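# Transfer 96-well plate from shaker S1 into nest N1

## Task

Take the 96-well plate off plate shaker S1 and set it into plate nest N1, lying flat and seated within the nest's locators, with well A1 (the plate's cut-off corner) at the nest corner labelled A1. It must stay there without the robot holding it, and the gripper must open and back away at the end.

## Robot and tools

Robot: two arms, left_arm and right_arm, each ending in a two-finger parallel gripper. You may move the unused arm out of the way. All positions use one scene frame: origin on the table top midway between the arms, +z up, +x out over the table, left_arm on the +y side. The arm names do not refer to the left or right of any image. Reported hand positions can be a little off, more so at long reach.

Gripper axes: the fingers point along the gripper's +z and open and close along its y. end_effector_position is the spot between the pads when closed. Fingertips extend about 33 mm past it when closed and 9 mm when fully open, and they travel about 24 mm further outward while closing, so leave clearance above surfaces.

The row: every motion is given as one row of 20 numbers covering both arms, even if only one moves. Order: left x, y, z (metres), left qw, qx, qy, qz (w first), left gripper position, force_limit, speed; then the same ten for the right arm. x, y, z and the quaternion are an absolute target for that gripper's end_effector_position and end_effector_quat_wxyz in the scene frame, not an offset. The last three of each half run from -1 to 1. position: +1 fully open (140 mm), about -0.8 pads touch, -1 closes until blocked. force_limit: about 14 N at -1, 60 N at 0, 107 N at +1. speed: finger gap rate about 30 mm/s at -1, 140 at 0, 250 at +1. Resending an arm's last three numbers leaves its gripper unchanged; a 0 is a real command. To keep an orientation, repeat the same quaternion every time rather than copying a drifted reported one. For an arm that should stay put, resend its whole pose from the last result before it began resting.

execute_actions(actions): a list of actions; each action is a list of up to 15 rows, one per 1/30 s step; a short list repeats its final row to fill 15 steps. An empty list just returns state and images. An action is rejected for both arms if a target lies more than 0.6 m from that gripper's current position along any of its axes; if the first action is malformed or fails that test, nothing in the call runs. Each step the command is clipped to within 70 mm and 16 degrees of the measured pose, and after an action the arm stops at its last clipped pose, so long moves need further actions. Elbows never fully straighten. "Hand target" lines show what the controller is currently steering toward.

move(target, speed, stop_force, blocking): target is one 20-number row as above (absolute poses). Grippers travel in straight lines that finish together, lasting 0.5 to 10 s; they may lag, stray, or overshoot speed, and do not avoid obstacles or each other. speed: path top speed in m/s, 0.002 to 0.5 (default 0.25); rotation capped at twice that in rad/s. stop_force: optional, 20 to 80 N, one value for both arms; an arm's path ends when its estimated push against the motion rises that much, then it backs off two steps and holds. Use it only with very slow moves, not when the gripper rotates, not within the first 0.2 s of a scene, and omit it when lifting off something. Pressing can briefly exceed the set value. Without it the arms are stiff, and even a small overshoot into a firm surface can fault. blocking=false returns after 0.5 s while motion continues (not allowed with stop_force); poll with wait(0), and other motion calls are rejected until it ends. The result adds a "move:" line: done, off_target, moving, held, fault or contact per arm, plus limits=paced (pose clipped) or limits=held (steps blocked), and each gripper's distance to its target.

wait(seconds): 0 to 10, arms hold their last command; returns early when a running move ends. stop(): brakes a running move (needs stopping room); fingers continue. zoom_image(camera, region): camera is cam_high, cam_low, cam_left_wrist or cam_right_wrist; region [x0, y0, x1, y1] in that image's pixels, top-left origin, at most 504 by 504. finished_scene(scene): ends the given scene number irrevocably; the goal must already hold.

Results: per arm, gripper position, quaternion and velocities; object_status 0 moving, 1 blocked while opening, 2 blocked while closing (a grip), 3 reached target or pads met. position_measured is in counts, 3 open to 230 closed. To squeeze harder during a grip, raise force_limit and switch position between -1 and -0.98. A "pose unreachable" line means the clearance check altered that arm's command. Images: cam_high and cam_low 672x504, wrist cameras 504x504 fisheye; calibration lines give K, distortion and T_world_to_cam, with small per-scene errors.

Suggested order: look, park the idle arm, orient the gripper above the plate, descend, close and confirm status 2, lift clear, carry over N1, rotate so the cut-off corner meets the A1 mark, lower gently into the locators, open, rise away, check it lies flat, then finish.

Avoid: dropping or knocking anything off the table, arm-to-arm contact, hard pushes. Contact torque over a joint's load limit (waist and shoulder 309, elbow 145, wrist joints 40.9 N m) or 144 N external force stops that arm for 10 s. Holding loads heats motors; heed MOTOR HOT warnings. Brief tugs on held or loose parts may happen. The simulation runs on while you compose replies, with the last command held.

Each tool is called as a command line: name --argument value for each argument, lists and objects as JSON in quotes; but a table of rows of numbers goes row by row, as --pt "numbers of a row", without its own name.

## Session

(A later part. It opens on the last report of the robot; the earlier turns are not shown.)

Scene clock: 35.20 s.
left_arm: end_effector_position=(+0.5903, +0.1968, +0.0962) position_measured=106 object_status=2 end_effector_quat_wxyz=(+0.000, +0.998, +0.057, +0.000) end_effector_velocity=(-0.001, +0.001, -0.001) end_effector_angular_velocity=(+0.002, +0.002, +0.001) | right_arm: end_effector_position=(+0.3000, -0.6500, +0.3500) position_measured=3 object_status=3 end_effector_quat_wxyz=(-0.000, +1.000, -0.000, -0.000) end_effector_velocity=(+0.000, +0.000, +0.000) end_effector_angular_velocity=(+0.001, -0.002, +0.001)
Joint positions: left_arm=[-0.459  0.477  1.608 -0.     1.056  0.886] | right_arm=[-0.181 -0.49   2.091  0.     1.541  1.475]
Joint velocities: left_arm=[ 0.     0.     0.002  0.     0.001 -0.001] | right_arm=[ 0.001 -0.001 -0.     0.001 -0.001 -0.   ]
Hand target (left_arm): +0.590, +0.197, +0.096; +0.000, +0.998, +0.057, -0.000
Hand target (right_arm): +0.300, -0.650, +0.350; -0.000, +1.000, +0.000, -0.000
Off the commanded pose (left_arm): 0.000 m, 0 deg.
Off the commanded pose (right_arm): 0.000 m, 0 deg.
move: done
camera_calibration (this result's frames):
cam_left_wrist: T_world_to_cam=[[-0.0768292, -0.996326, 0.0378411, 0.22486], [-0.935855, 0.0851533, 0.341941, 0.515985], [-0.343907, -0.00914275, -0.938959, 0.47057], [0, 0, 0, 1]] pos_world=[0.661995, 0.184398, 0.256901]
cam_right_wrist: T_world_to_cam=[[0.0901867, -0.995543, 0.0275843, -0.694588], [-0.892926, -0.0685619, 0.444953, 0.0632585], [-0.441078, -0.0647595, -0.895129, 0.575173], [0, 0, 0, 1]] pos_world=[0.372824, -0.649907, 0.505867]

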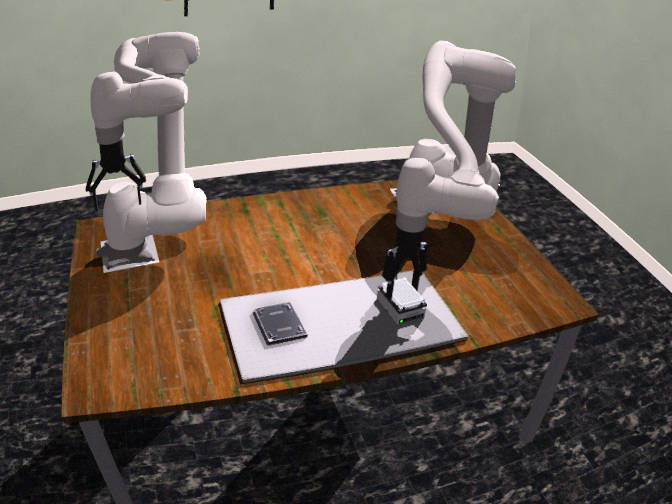

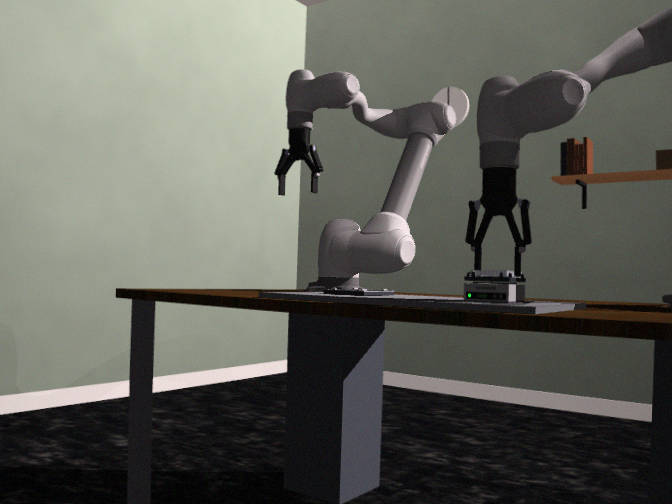

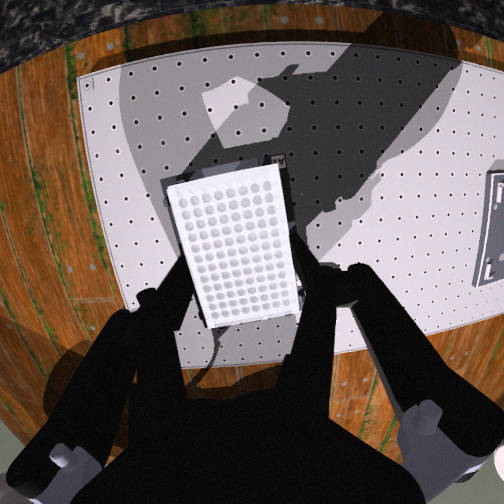

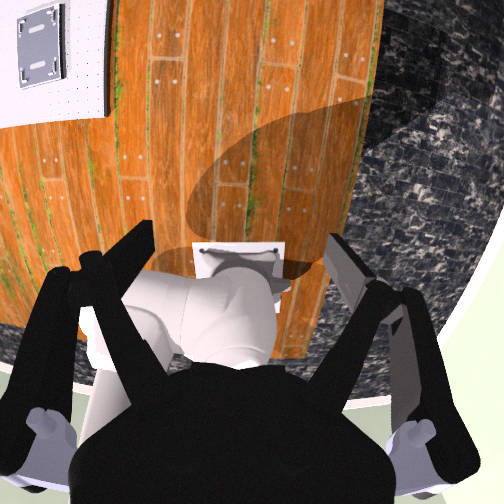

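move --target '[0.59,0.197,0.15,0,0.998,0.057,0,-1,0,-0.5,0.3,-0.65,0.35,0,1,0,0,1,0,0]' --speed 0.08

move --target '[0.566,-0.184,0.11,0,0.998,0.057,0,-1,0,-0.5,0.3,-0.65,0.35,0,1,0,0,1,0,0]'

move --target '[0.566,-0.184,0.065,0,0.998,0.057,0,-1,0,-0.5,0.3,-0.65,0.35,0,1,0,0,1,0,0]' --speed 0.08

zoom_image --camera "cam_left_wrist" --region '[120, 100, 380, 360]'

zoom_image --camera "cam_high" --region '[220, 250, 360, 370]'

Scene clock: 42.77 s.
left_arm: end_effector_position=(+0.5901, +0.1970, +0.1499) position_measured=108 object_status=2 end_effector_quat_wxyz=(+0.000, +0.998, +0.057, -0.000) end_effector_velocity=(+0.000, +0.000, +0.001) end_effector_angular_velocity=(+0.001, -0.000, +0.000) | right_arm: end_effector_position=(+0.3000, -0.6500, +0.3500) position_measured=3 object_status=3 end_effector_quat_wxyz=(-0.000, +1.000, -0.000, -0.000) end_effector_velocity=(-0.000, +0.000, +0.000) end_effector_angular_velocity=(+0.001, -0.000, -0.001)
Joint positions: left_arm=[-0.459  0.437  1.561 -0.     1.143  0.886] | right_arm=[-0.181 -0.49   2.091  0.     1.541  1.475]
Joint velocities: left_arm=[-0.    -0.    -0.001  0.001  0.001 -0.   ] | right_arm=[-0.001 -0.     0.     0.001  0.     0.   ]
Hand target (left_arm): +0.590, +0.197, +0.150; +0.000, +0.998, +0.057, -0.000
Hand target (right_arm): +0.300, -0.650, +0.350; -0.000, +1.000, +0.000, -0.000
Off the commanded pose (left_arm): 0.000 m, 0 deg.
Off the commanded pose (right_arm): 0.000 m, 0 deg.
move: done
camera_calibration (this result's frames):
cam_left_wrist: T_world_to_cam=[[-0.0769995, -0.996331, 0.0373557, 0.223186], [-0.935649, 0.0851514, 0.342505, 0.497205], [-0.344429, -0.00857911, -0.938773, 0.521117], [0, 0, 0, 1]] pos_world=[0.661883, 0.1845, 0.310578]
cam_right_wrist: T_world_to_cam=[[0.0901865, -0.995543, 0.0275842, -0.694588], [-0.892926, -0.0685618, 0.444953, 0.0632587], [-0.441078, -0.0647594, -0.895129, 0.575173], [0, 0, 0, 1]] pos_world=[0.372824, -0.649907, 0.505867]

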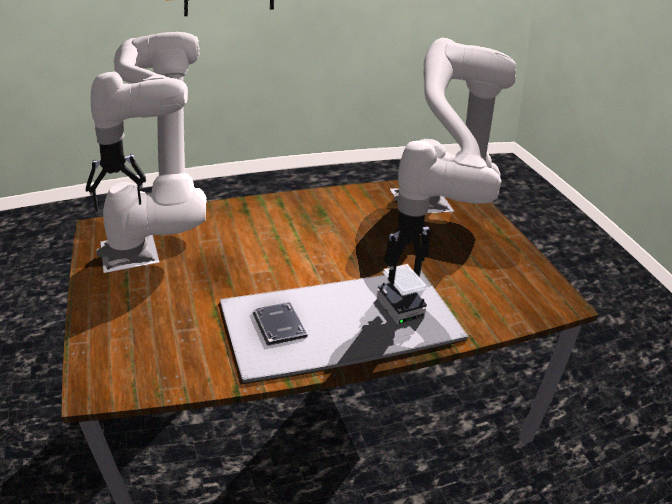

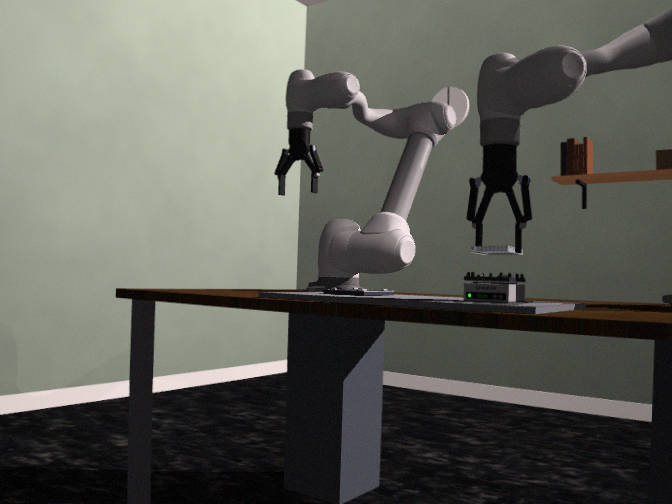

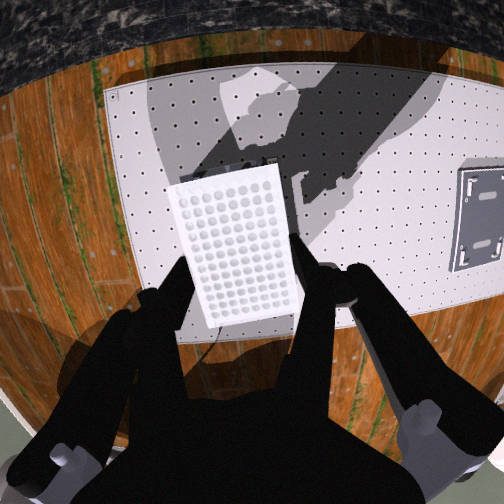

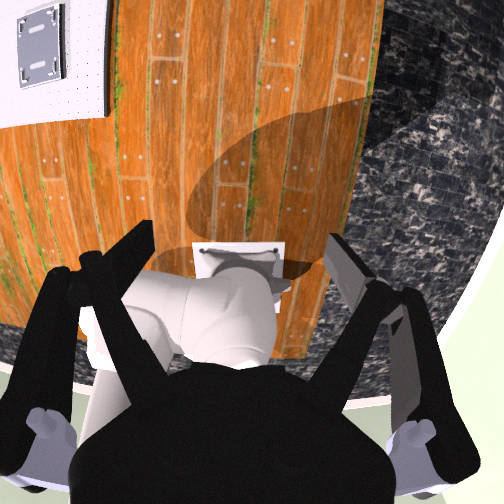

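Scene clock: 44.77 s.
left_arm: end_effector_position=(+0.5663, -0.1836, +0.1099) position_measured=108 object_status=2 end_effector_quat_wxyz=(-0.001, +0.998, +0.057, +0.000) end_effector_velocity=(+0.000, -0.001, +0.000) end_effector_angular_velocity=(-0.001, -0.001, -0.000) | right_arm: end_effector_position=(+0.3000, -0.6500, +0.3500) position_measured=3 object_status=3 end_effector_quat_wxyz=(-0.000, +1.000, +0.000, -0.000) end_effector_velocity=(+0.000, +0.000, +0.000) end_effector_angular_velocity=(+0.000, -0.002, -0.000)
Joint positions: left_arm=[-0.796  0.831  0.972  0.001  1.34   0.549] | right_arm=[-0.181 -0.49   2.091  0.     1.541  1.475]
Joint velocities: left_arm=[-0.     0.001 -0.002  0.    -0.    -0.   ] | right_arm=[ 0.    -0.001 -0.     0.    -0.     0.   ]
Hand target (left_arm): +0.566, -0.184, +0.110; -0.001, +0.998, +0.057, +0.000
Hand target (right_arm): +0.300, -0.650, +0.350; -0.000, +1.000, +0.000, -0.000
Off the commanded pose (left_arm): 0.000 m, 0 deg.
Off the commanded pose (right_arm): 0.000 m, 0 deg.
move: done
camera_calibration (this result's frames):
cam_left_wrist: T_world_to_cam=[[-0.0771271, -0.996361, 0.0362668, -0.156162], [-0.935816, 0.084893, 0.342113, 0.521183], [-0.343947, -0.00755287, -0.938959, 0.472065], [0, 0, 0, 1]] pos_world=[0.638052, -0.196273, 0.27061]
cam_right_wrist: T_world_to_cam=[[0.0901868, -0.995543, 0.0275843, -0.694588], [-0.892926, -0.068562, 0.444953, 0.0632586], [-0.441078, -0.0647596, -0.895129, 0.575173], [0, 0, 0, 1]] pos_world=[0.372824, -0.649907, 0.505867]

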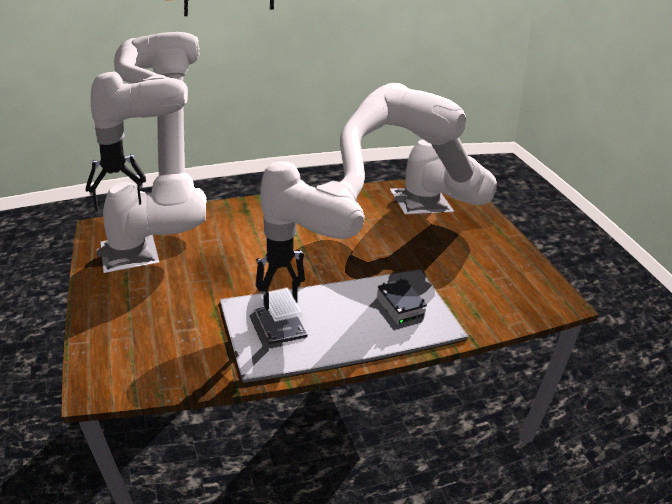

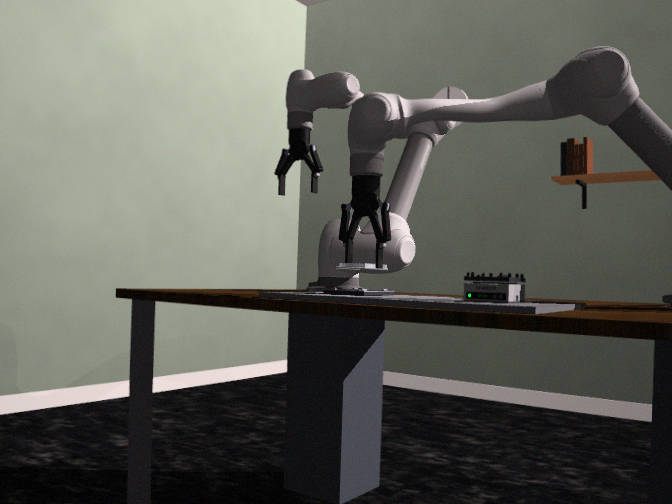

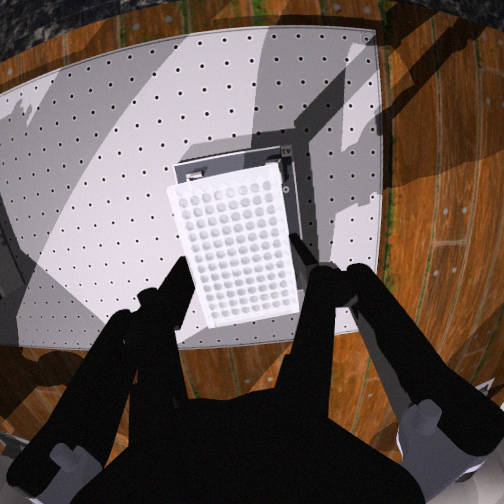

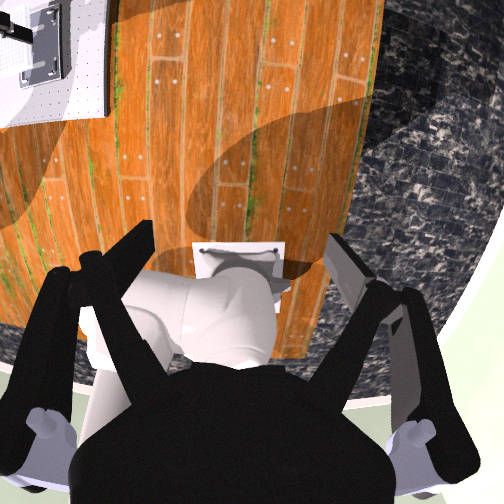

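Scene clock: 45.63 s.
left_arm: end_effector_position=(+0.5660, -0.1840, +0.0651) position_measured=108 object_status=2 end_effector_quat_wxyz=(+0.000, +0.998, +0.057, +0.000) end_effector_velocity=(+0.000, -0.000, -0.000) end_effector_angular_velocity=(-0.001, -0.000, +0.002) | right_arm: end_effector_position=(+0.3000, -0.6500, +0.3500) position_measured=3 object_status=3 end_effector_quat_wxyz=(-0.000, +1.000, -0.000, -0.000) end_effector_velocity=(-0.000, -0.000, +0.000) end_effector_angular_velocity=(+0.000, +0.000, -0.001)
Joint positions: left_arm=[-0.796  0.853  1.013  0.     1.275  0.549] | right_arm=[-0.181 -0.49   2.091  0.     1.541  1.475]
Joint velocities: left_arm=[ 0.     0.     0.001 -0.    -0.002 -0.001] | right_arm=[-0.001 -0.    -0.     0.     0.     0.   ]
Hand target (left_arm): +0.566, -0.184, +0.065; -0.000, +0.998, +0.057, +0.000
Hand target (right_arm): +0.300, -0.650, +0.350; -0.000, +1.000, +0.000, -0.000
Off the commanded pose (left_arm): 0.000 m, 0 deg.
Off the commanded pose (right_arm): 0.000 m, 0 deg.
move: done
camera_calibration (this result's frames):
cam_left_wrist: T_world_to_cam=[[-0.0768437, -0.996343, 0.0373466, -0.155105], [-0.935697, 0.0850012, 0.342413, 0.536168], [-0.344335, -0.00863282, -0.938807, 0.429842], [0, 0, 0, 1]] pos_world=[0.637782, -0.196402, 0.225741]
cam_right_wrist: T_world_to_cam=[[0.0901867, -0.995543, 0.0275842, -0.694588], [-0.892926, -0.0685619, 0.444953, 0.0632585], [-0.441078, -0.0647595, -0.895129, 0.575173], [0, 0, 0, 1]] pos_world=[0.372824, -0.649907, 0.505867]

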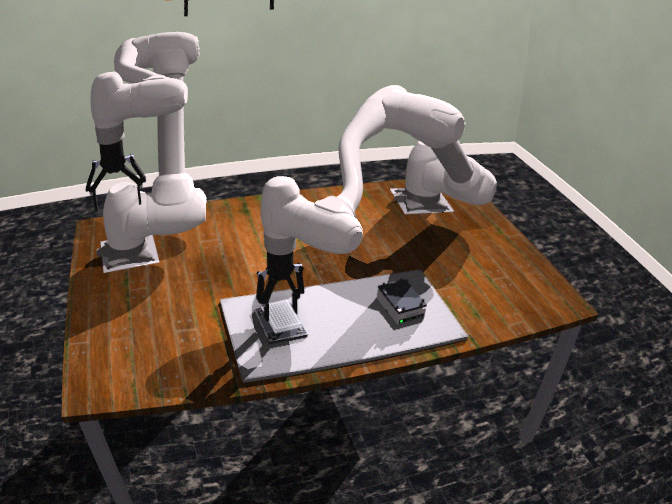

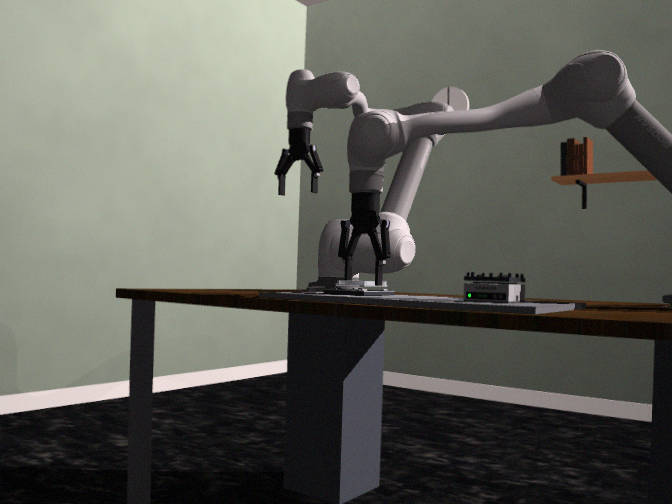

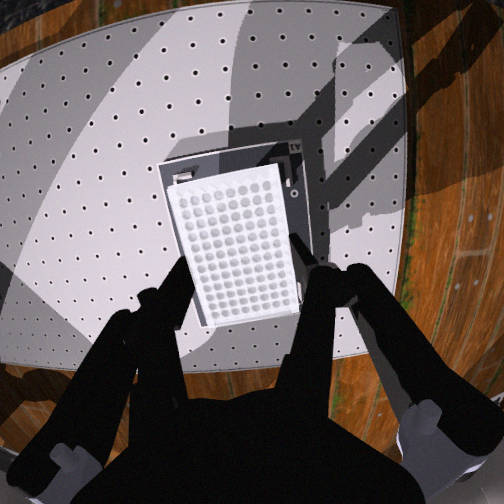

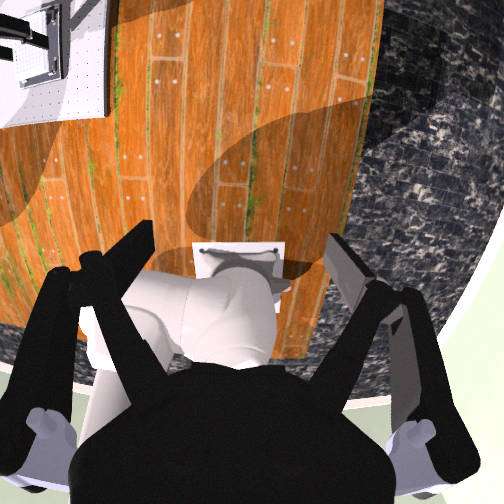

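Region (120, 100, 380, 360) of cam_left_wrist's 504x504 image, scaled by 1.938, with more detail than that image has.

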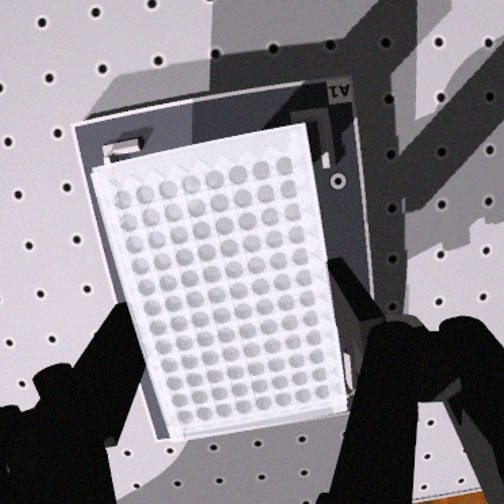

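Region (220, 250, 360, 370) of cam_high's 672x504 image, scaled by 3.600, with more detail than that image has; it fills the top 432 rows of this view, and the rest is white.

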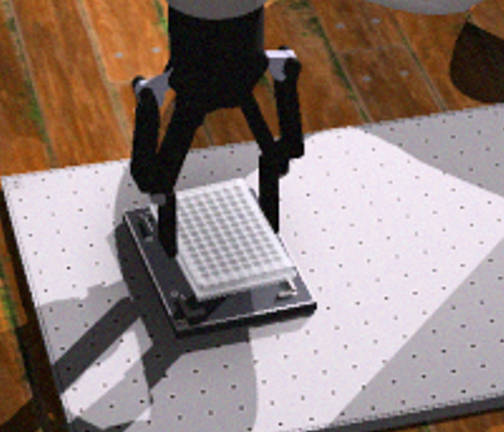

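move --target '[0.5665,-0.187,0.058,0,0.998,0.057,0,-1,0,-0.5,0.3,-0.65,0.35,0,1,0,0,1,0,0]' --speed 0.03

zoom_image --camera "cam_left_wrist" --region '[140, 120, 340, 320]'

zoom_image --camera "cam_low" --region '[310, 240, 430, 310]'

Scene clock: 50.87 s.
left_arm: end_effector_position=(+0.5665, -0.1870, +0.0581) position_measured=108 object_status=2 end_effector_quat_wxyz=(+0.000, +0.998, +0.057, +0.000) end_effector_velocity=(+0.000, -0.001, -0.000) end_effector_angular_velocity=(-0.002, -0.001, +0.001) | right_arm: end_effector_position=(+0.3000, -0.6500, +0.3500) position_measured=3 object_status=3 end_effector_quat_wxyz=(-0.000, +1.000, -0.000, -0.000) end_effector_velocity=(+0.000, -0.001, -0.000) end_effector_angular_velocity=(-0.001, -0.000, -0.002)
Joint positions: left_arm=[-0.798  0.862  1.01   0.     1.27   0.547] | right_arm=[-0.181 -0.49   2.091  0.     1.541  1.475]
Joint velocities: left_arm=[ 0.     0.    -0.    -0.001 -0.002 -0.   ] | right_arm=[-0.001  0.     0.    -0.001 -0.001  0.   ]
Hand target (left_arm): +0.566, -0.187, +0.058; -0.000, +0.998, +0.057, +0.000
Hand target (right_arm): +0.300, -0.650, +0.350; -0.000, +1.000, +0.000, -0.000
Off the commanded pose (left_arm): 0.000 m, 0 deg.
Off the commanded pose (right_arm): 0.000 m, 0 deg.
move: done
camera_calibration (this result's frames):
cam_left_wrist: T_world_to_cam=[[-0.0768917, -0.99634, 0.0373509, -0.15778], [-0.935694, 0.0850477, 0.342409, 0.539342], [-0.344333, -0.00862061, -0.938808, 0.423443], [0, 0, 0, 1]] pos_world=[0.638333, -0.199421, 0.218749]
cam_right_wrist: T_world_to_cam=[[0.0901865, -0.995543, 0.0275842, -0.694588], [-0.892926, -0.0685618, 0.444953, 0.0632587], [-0.441078, -0.0647594, -0.895129, 0.575173], [0, 0, 0, 1]] pos_world=[0.372824, -0.649907, 0.505867]

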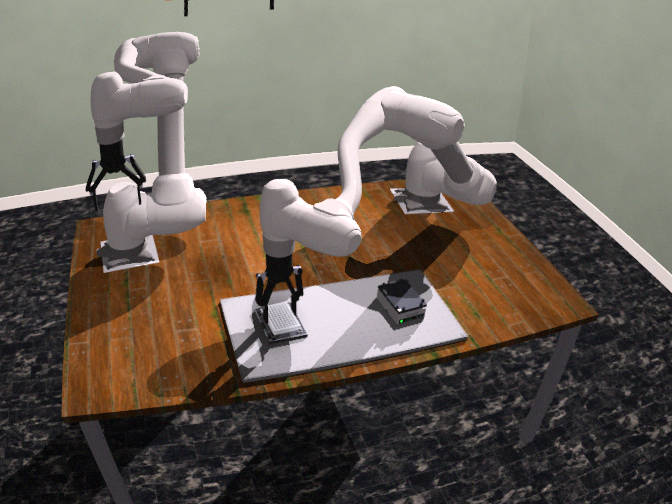

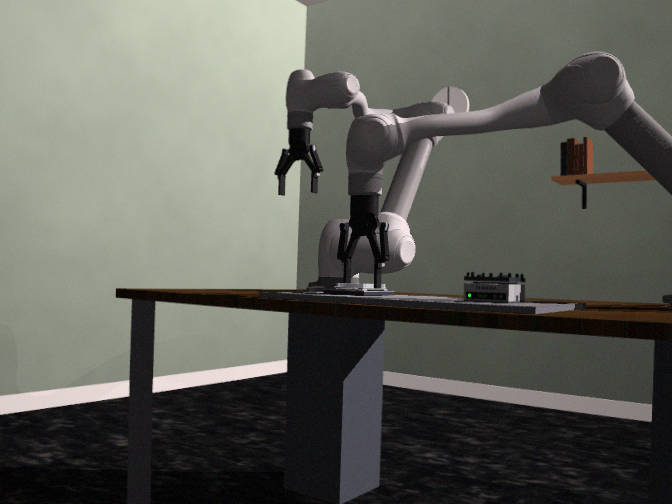

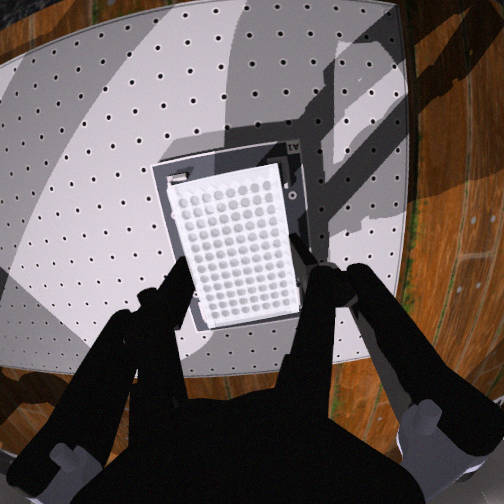

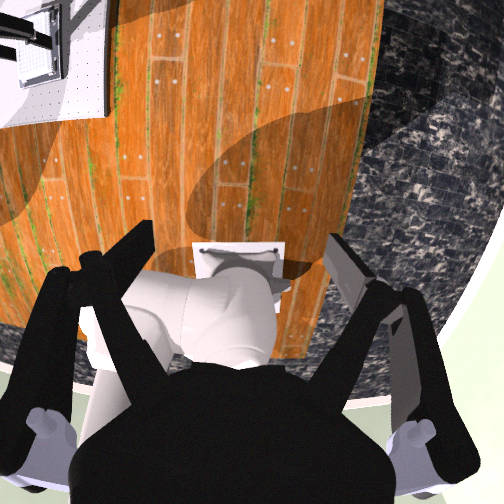

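Region (140, 120, 340, 320) of cam_left_wrist's 504x504 image, scaled by 2.520, with more detail than that image has.

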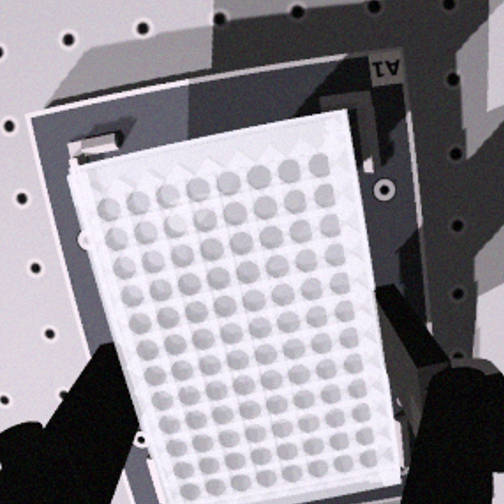

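Region (310, 240, 430, 310) of cam_low's 672x504 image, scaled by 4.200, with more detail than that image has; it fills the top 294 rows of this view, and the rest is white.

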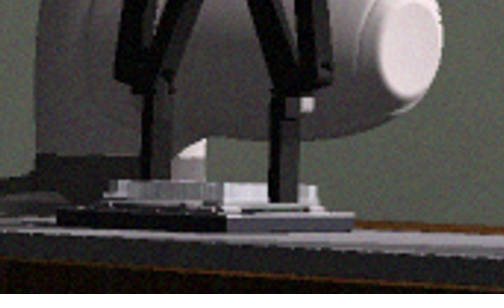

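move --target '[0.5705,-0.1895,0.058,0,0.998,0.057,0,-1,0,-0.5,0.3,-0.65,0.35,0,1,0,0,1,0,0]' --speed 0.03

move --target '[0.5705,-0.1895,0.053,0,0.998,0.057,0,-1,0,-0.5,0.3,-0.65,0.35,0,1,0,0,1,0,0]' --speed 0.01

zoom_image --camera "cam_left_wrist" --region '[140, 120, 340, 320]'

zoom_image --camera "cam_high" --region '[240, 280, 330, 360]'

Scene clock: 59.70 s.
left_arm: end_effector_position=(+0.5706, -0.1895, +0.0581) position_measured=108 object_status=2 end_effector_quat_wxyz=(+0.000, +0.998, +0.057, -0.000) end_effector_velocity=(-0.000, -0.000, -0.001) end_effector_angular_velocity=(+0.000, +0.001, +0.001) | right_arm: end_effector_position=(+0.3000, -0.6500, +0.3500) position_measured=3 object_status=3 end_effector_quat_wxyz=(-0.000, +1.000, -0.000, -0.000) end_effector_velocity=(-0.000, -0.000, -0.000) end_effector_angular_velocity=(-0.000, +0.001, +0.000)
Joint positions: left_arm=[-0.796  0.87   0.994 -0.     1.277  0.549] | right_arm=[-0.181 -0.49   2.091  0.     1.541  1.475]
Joint velocities: left_arm=[-0.     0.001  0.    -0.    -0.001 -0.001] | right_arm=[-0.     0.    -0.    -0.001  0.001 -0.   ]
Hand target (left_arm): +0.571, -0.190, +0.058; +0.000, +0.998, +0.057, -0.000
Hand target (right_arm): +0.300, -0.650, +0.350; -0.000, +1.000, +0.000, -0.000
Off the commanded pose (left_arm): 0.000 m, 0 deg.
Off the commanded pose (right_arm): 0.000 m, 0 deg.
move: done
camera_calibration (this result's frames):
cam_left_wrist: T_world_to_cam=[[-0.0767488, -0.996346, 0.0374658, -0.16004], [-0.935676, 0.0849537, 0.342481, 0.543324], [-0.344413, -0.00877083, -0.938777, 0.424891], [0, 0, 0, 1]] pos_world=[0.64243, -0.201887, 0.218796]
cam_right_wrist: T_world_to_cam=[[0.0901865, -0.995543, 0.0275842, -0.694588], [-0.892926, -0.0685617, 0.444953, 0.0632586], [-0.441078, -0.0647594, -0.895129, 0.575173], [0, 0, 0, 1]] pos_world=[0.372824, -0.649907, 0.505867]

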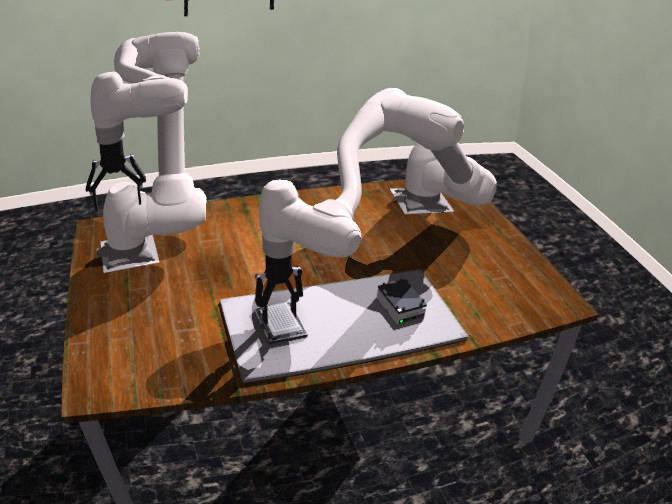

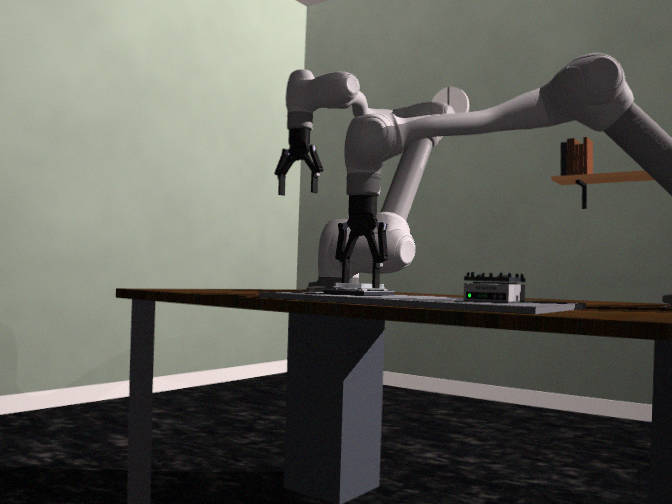

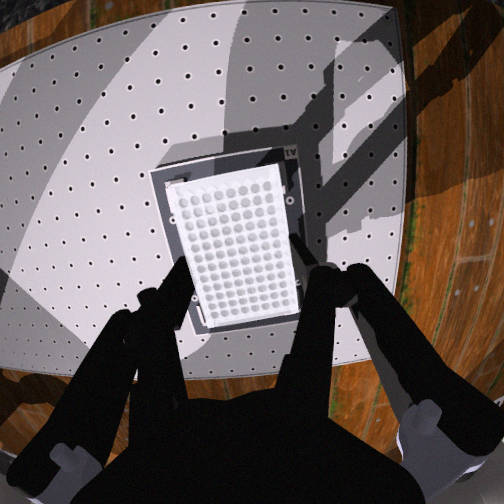

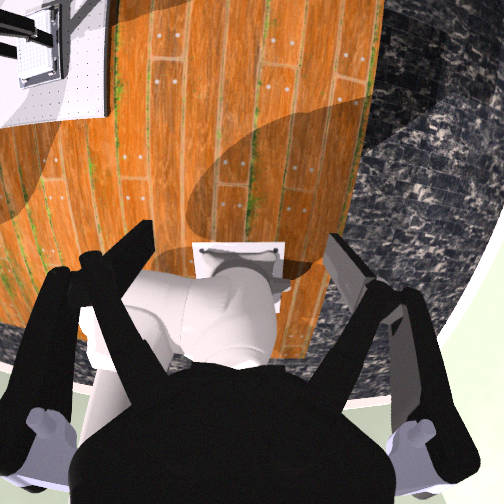

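Scene clock: 60.43 s.
left_arm: end_effector_position=(+0.5706, -0.1894, +0.0534) position_measured=108 object_status=2 end_effector_quat_wxyz=(+0.000, +0.998, +0.057, +0.000) end_effector_velocity=(-0.001, +0.001, -0.002) end_effector_angular_velocity=(+0.004, +0.001, -0.001) | right_arm: end_effector_position=(+0.3000, -0.6500, +0.3500) position_measured=3 object_status=3 end_effector_quat_wxyz=(-0.000, +1.000, -0.000, -0.000) end_effector_velocity=(-0.000, -0.000, -0.000) end_effector_angular_velocity=(-0.001, -0.000, +0.000)
Joint positions: left_arm=[-0.796  0.872  0.999  0.     1.27   0.549] | right_arm=[-0.181 -0.49   2.091  0.     1.541  1.475]
Joint velocities: left_arm=[-0.001  0.001  0.001  0.001  0.001 -0.001] | right_arm=[ 0.    -0.     0.    -0.001 -0.    -0.   ]
Hand target (left_arm): +0.570, -0.189, +0.053; -0.000, +0.998, +0.057, +0.000
Hand target (right_arm): +0.300, -0.650, +0.350; -0.000, +1.000, +0.000, -0.000
Off the commanded pose (left_arm): 0.000 m, 0 deg.
Off the commanded pose (right_arm): 0.000 m, 0 deg.
move: done
camera_calibration (this result's frames):
cam_left_wrist: T_world_to_cam=[[-0.076833, -0.996338, 0.0375268, -0.159791], [-0.935772, 0.0850512, 0.342194, 0.54508], [-0.344132, -0.00882468, -0.93888, 0.420266], [0, 0, 0, 1]] pos_world=[0.64242, -0.201857, 0.214053]
cam_right_wrist: T_world_to_cam=[[0.0901866, -0.995543, 0.0275841, -0.694588], [-0.892926, -0.0685619, 0.444953, 0.0632585], [-0.441078, -0.0647594, -0.895129, 0.575173], [0, 0, 0, 1]] pos_world=[0.372824, -0.649907, 0.505867]

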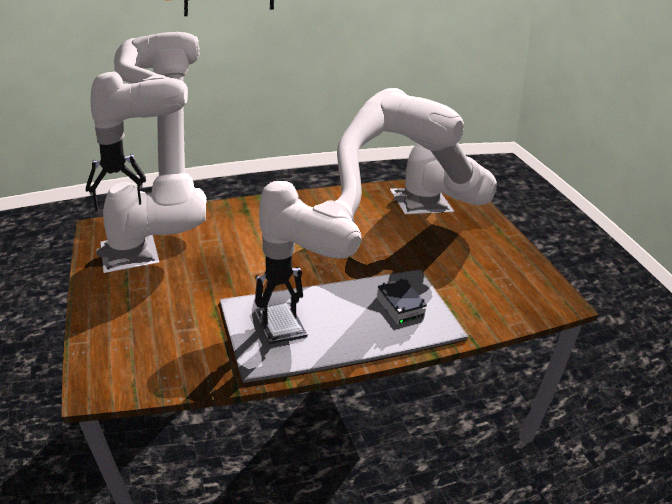

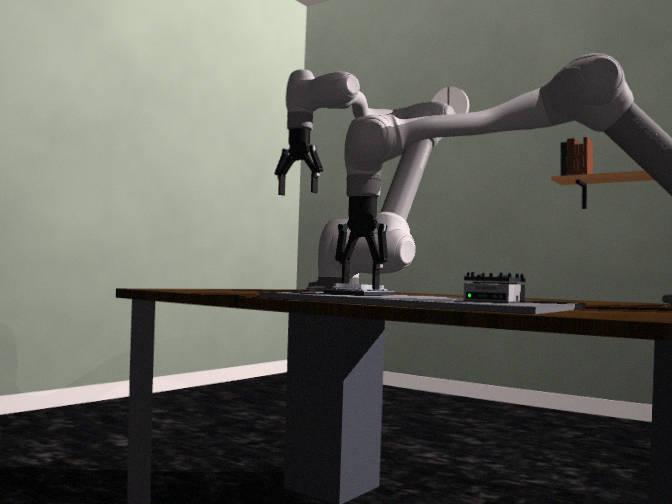

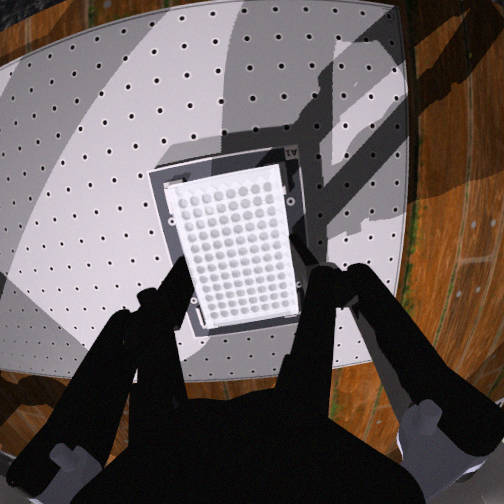

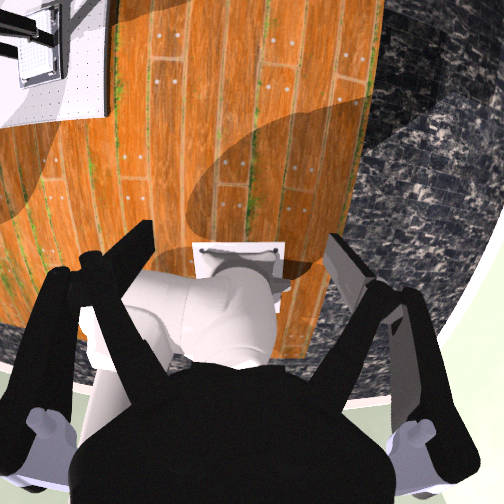

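Region (140, 120, 340, 320) of cam_left_wrist's 504x504 image, scaled by 2.520, with more detail than that image has.

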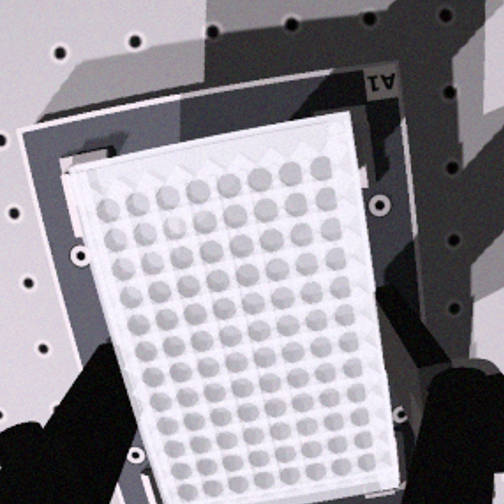

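Region (240, 280, 330, 360) of cam_high's 672x504 image, scaled by 5.600, with more detail than that image has.

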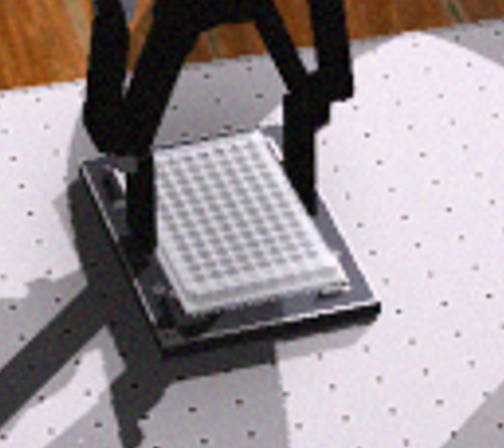

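Looks centred. Lower further.

move --target '[0.5705,-0.1895,0.044,0,0.998,0.057,0,-1,0,-0.5,0.3,-0.65,0.35,0,1,0,0,1,0,0]' --speed 0.005 --stop_force 20

zoom_image --camera "cam_low" --region '[310, 250, 410, 310]'

zoom_image --camera "cam_left_wrist" --region '[140, 120, 340, 320]'

Scene clock: 73.40 s.
left_arm: end_effector_position=(+0.5706, -0.1891, +0.0552) position_measured=108 object_status=2 end_effector_quat_wxyz=(+0.000, +0.998, +0.057, +0.001) end_effector_velocity=(+0.000, -0.000, +0.000) end_effector_angular_velocity=(-0.001, +0.000, +0.002) | right_arm: end_effector_position=(+0.3000, -0.6500, +0.3500) position_measured=3 object_status=3 end_effector_quat_wxyz=(-0.000, +1.000, -0.000, +0.000) end_effector_velocity=(+0.000, +0.000, -0.000) end_effector_angular_velocity=(+0.000, -0.000, +0.000)
Joint positions: left_arm=[-0.796  0.871  0.999  0.001  1.272  0.549] | right_arm=[-0.181 -0.49   2.091  0.     1.541  1.475]
Joint velocities: left_arm=[ 0.     0.    -0.    -0.001 -0.001 -0.002] | right_arm=[ 0.  0.  0.  0. -0. -0.]
Hand target (left_arm): +0.571, -0.189, +0.055; +0.000, +0.998, +0.057, +0.001
Hand target (right_arm): +0.300, -0.650, +0.350; -0.000, +1.000, +0.000, -0.000
Off the commanded pose (left_arm): 0.011 m, 0 deg.
Off the commanded pose (right_arm): 0.000 m, 0 deg.
FORCE FAULT: contact force on the left arm reached its limit, and that arm stopped for 10 seconds. The contact can be on any part of that arm, not only on its tool. That time counts as 16 of the actions that you can send in this scene. That arm's remaining commands of this call were not run. That arm holds still and accepts commands again. Move the arm away from the contact; if what it grips holds it there, let go first. Pushing or pulling that hard again can fault the arm again.
move: fault (left_arm)
camera_calibration (this result's frames):
cam_left_wrist: T_world_to_cam=[[-0.0771234, -0.996321, 0.0373651, -0.159365], [-0.936051, 0.0852607, 0.341378, 0.544681], [-0.343308, -0.00864737, -0.939183, 0.42155], [0, 0, 0, 1]] pos_world=[0.64228, -0.201573, 0.215925]
cam_right_wrist: T_world_to_cam=[[0.0901864, -0.995543, 0.027585, -0.694588], [-0.892927, -0.0685616, 0.44495, 0.0632613], [-0.441075, -0.0647598, -0.895131, 0.575173], [0, 0, 0, 1]] pos_world=[0.372825, -0.649907, 0.505867]

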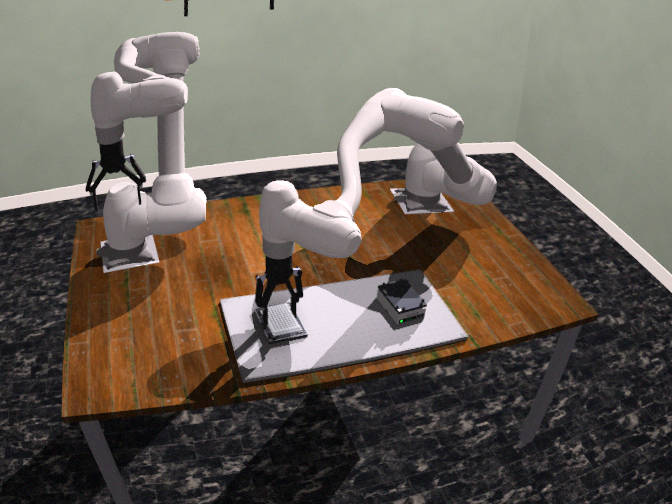

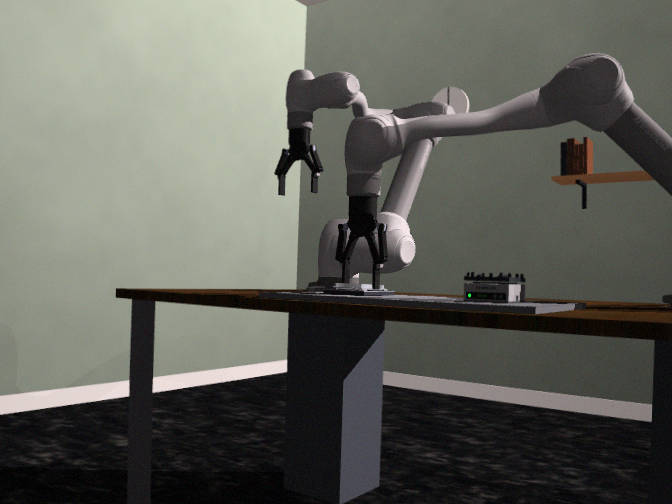

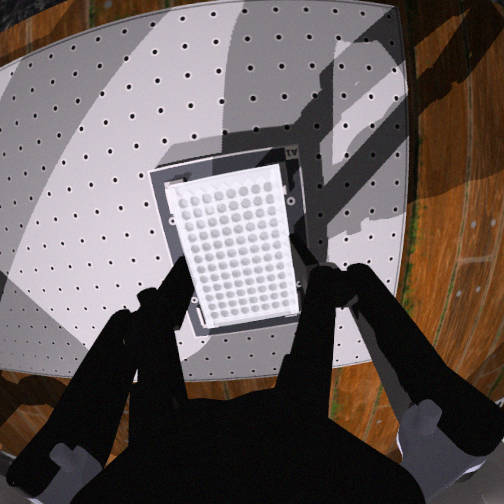

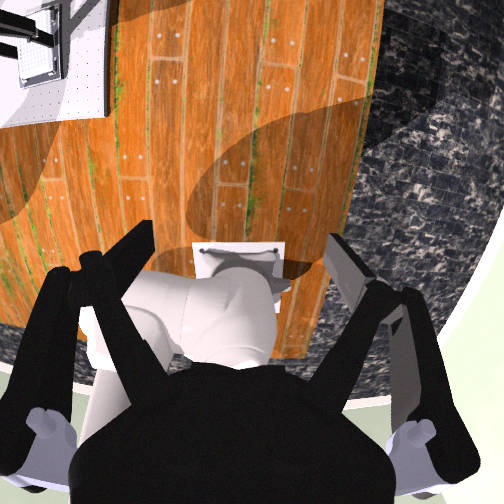

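Region (310, 250, 410, 310) of cam_low's 672x504 image, scaled by 5.040, with more detail than that image has; it fills the top 302 rows of this view, and the rest is white.

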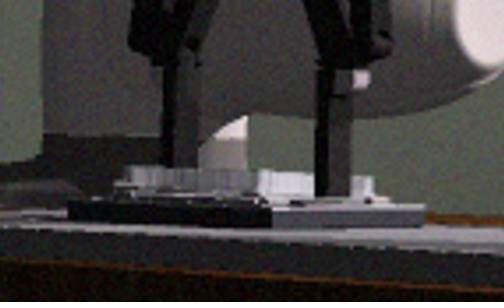

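Region (140, 120, 340, 320) of cam_left_wrist's 504x504 image, scaled by 2.520, with more detail than that image has.

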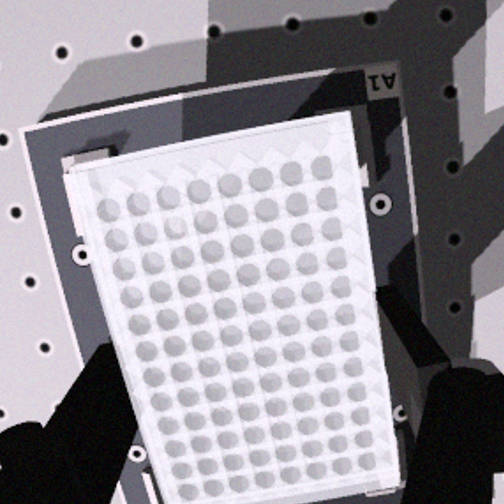

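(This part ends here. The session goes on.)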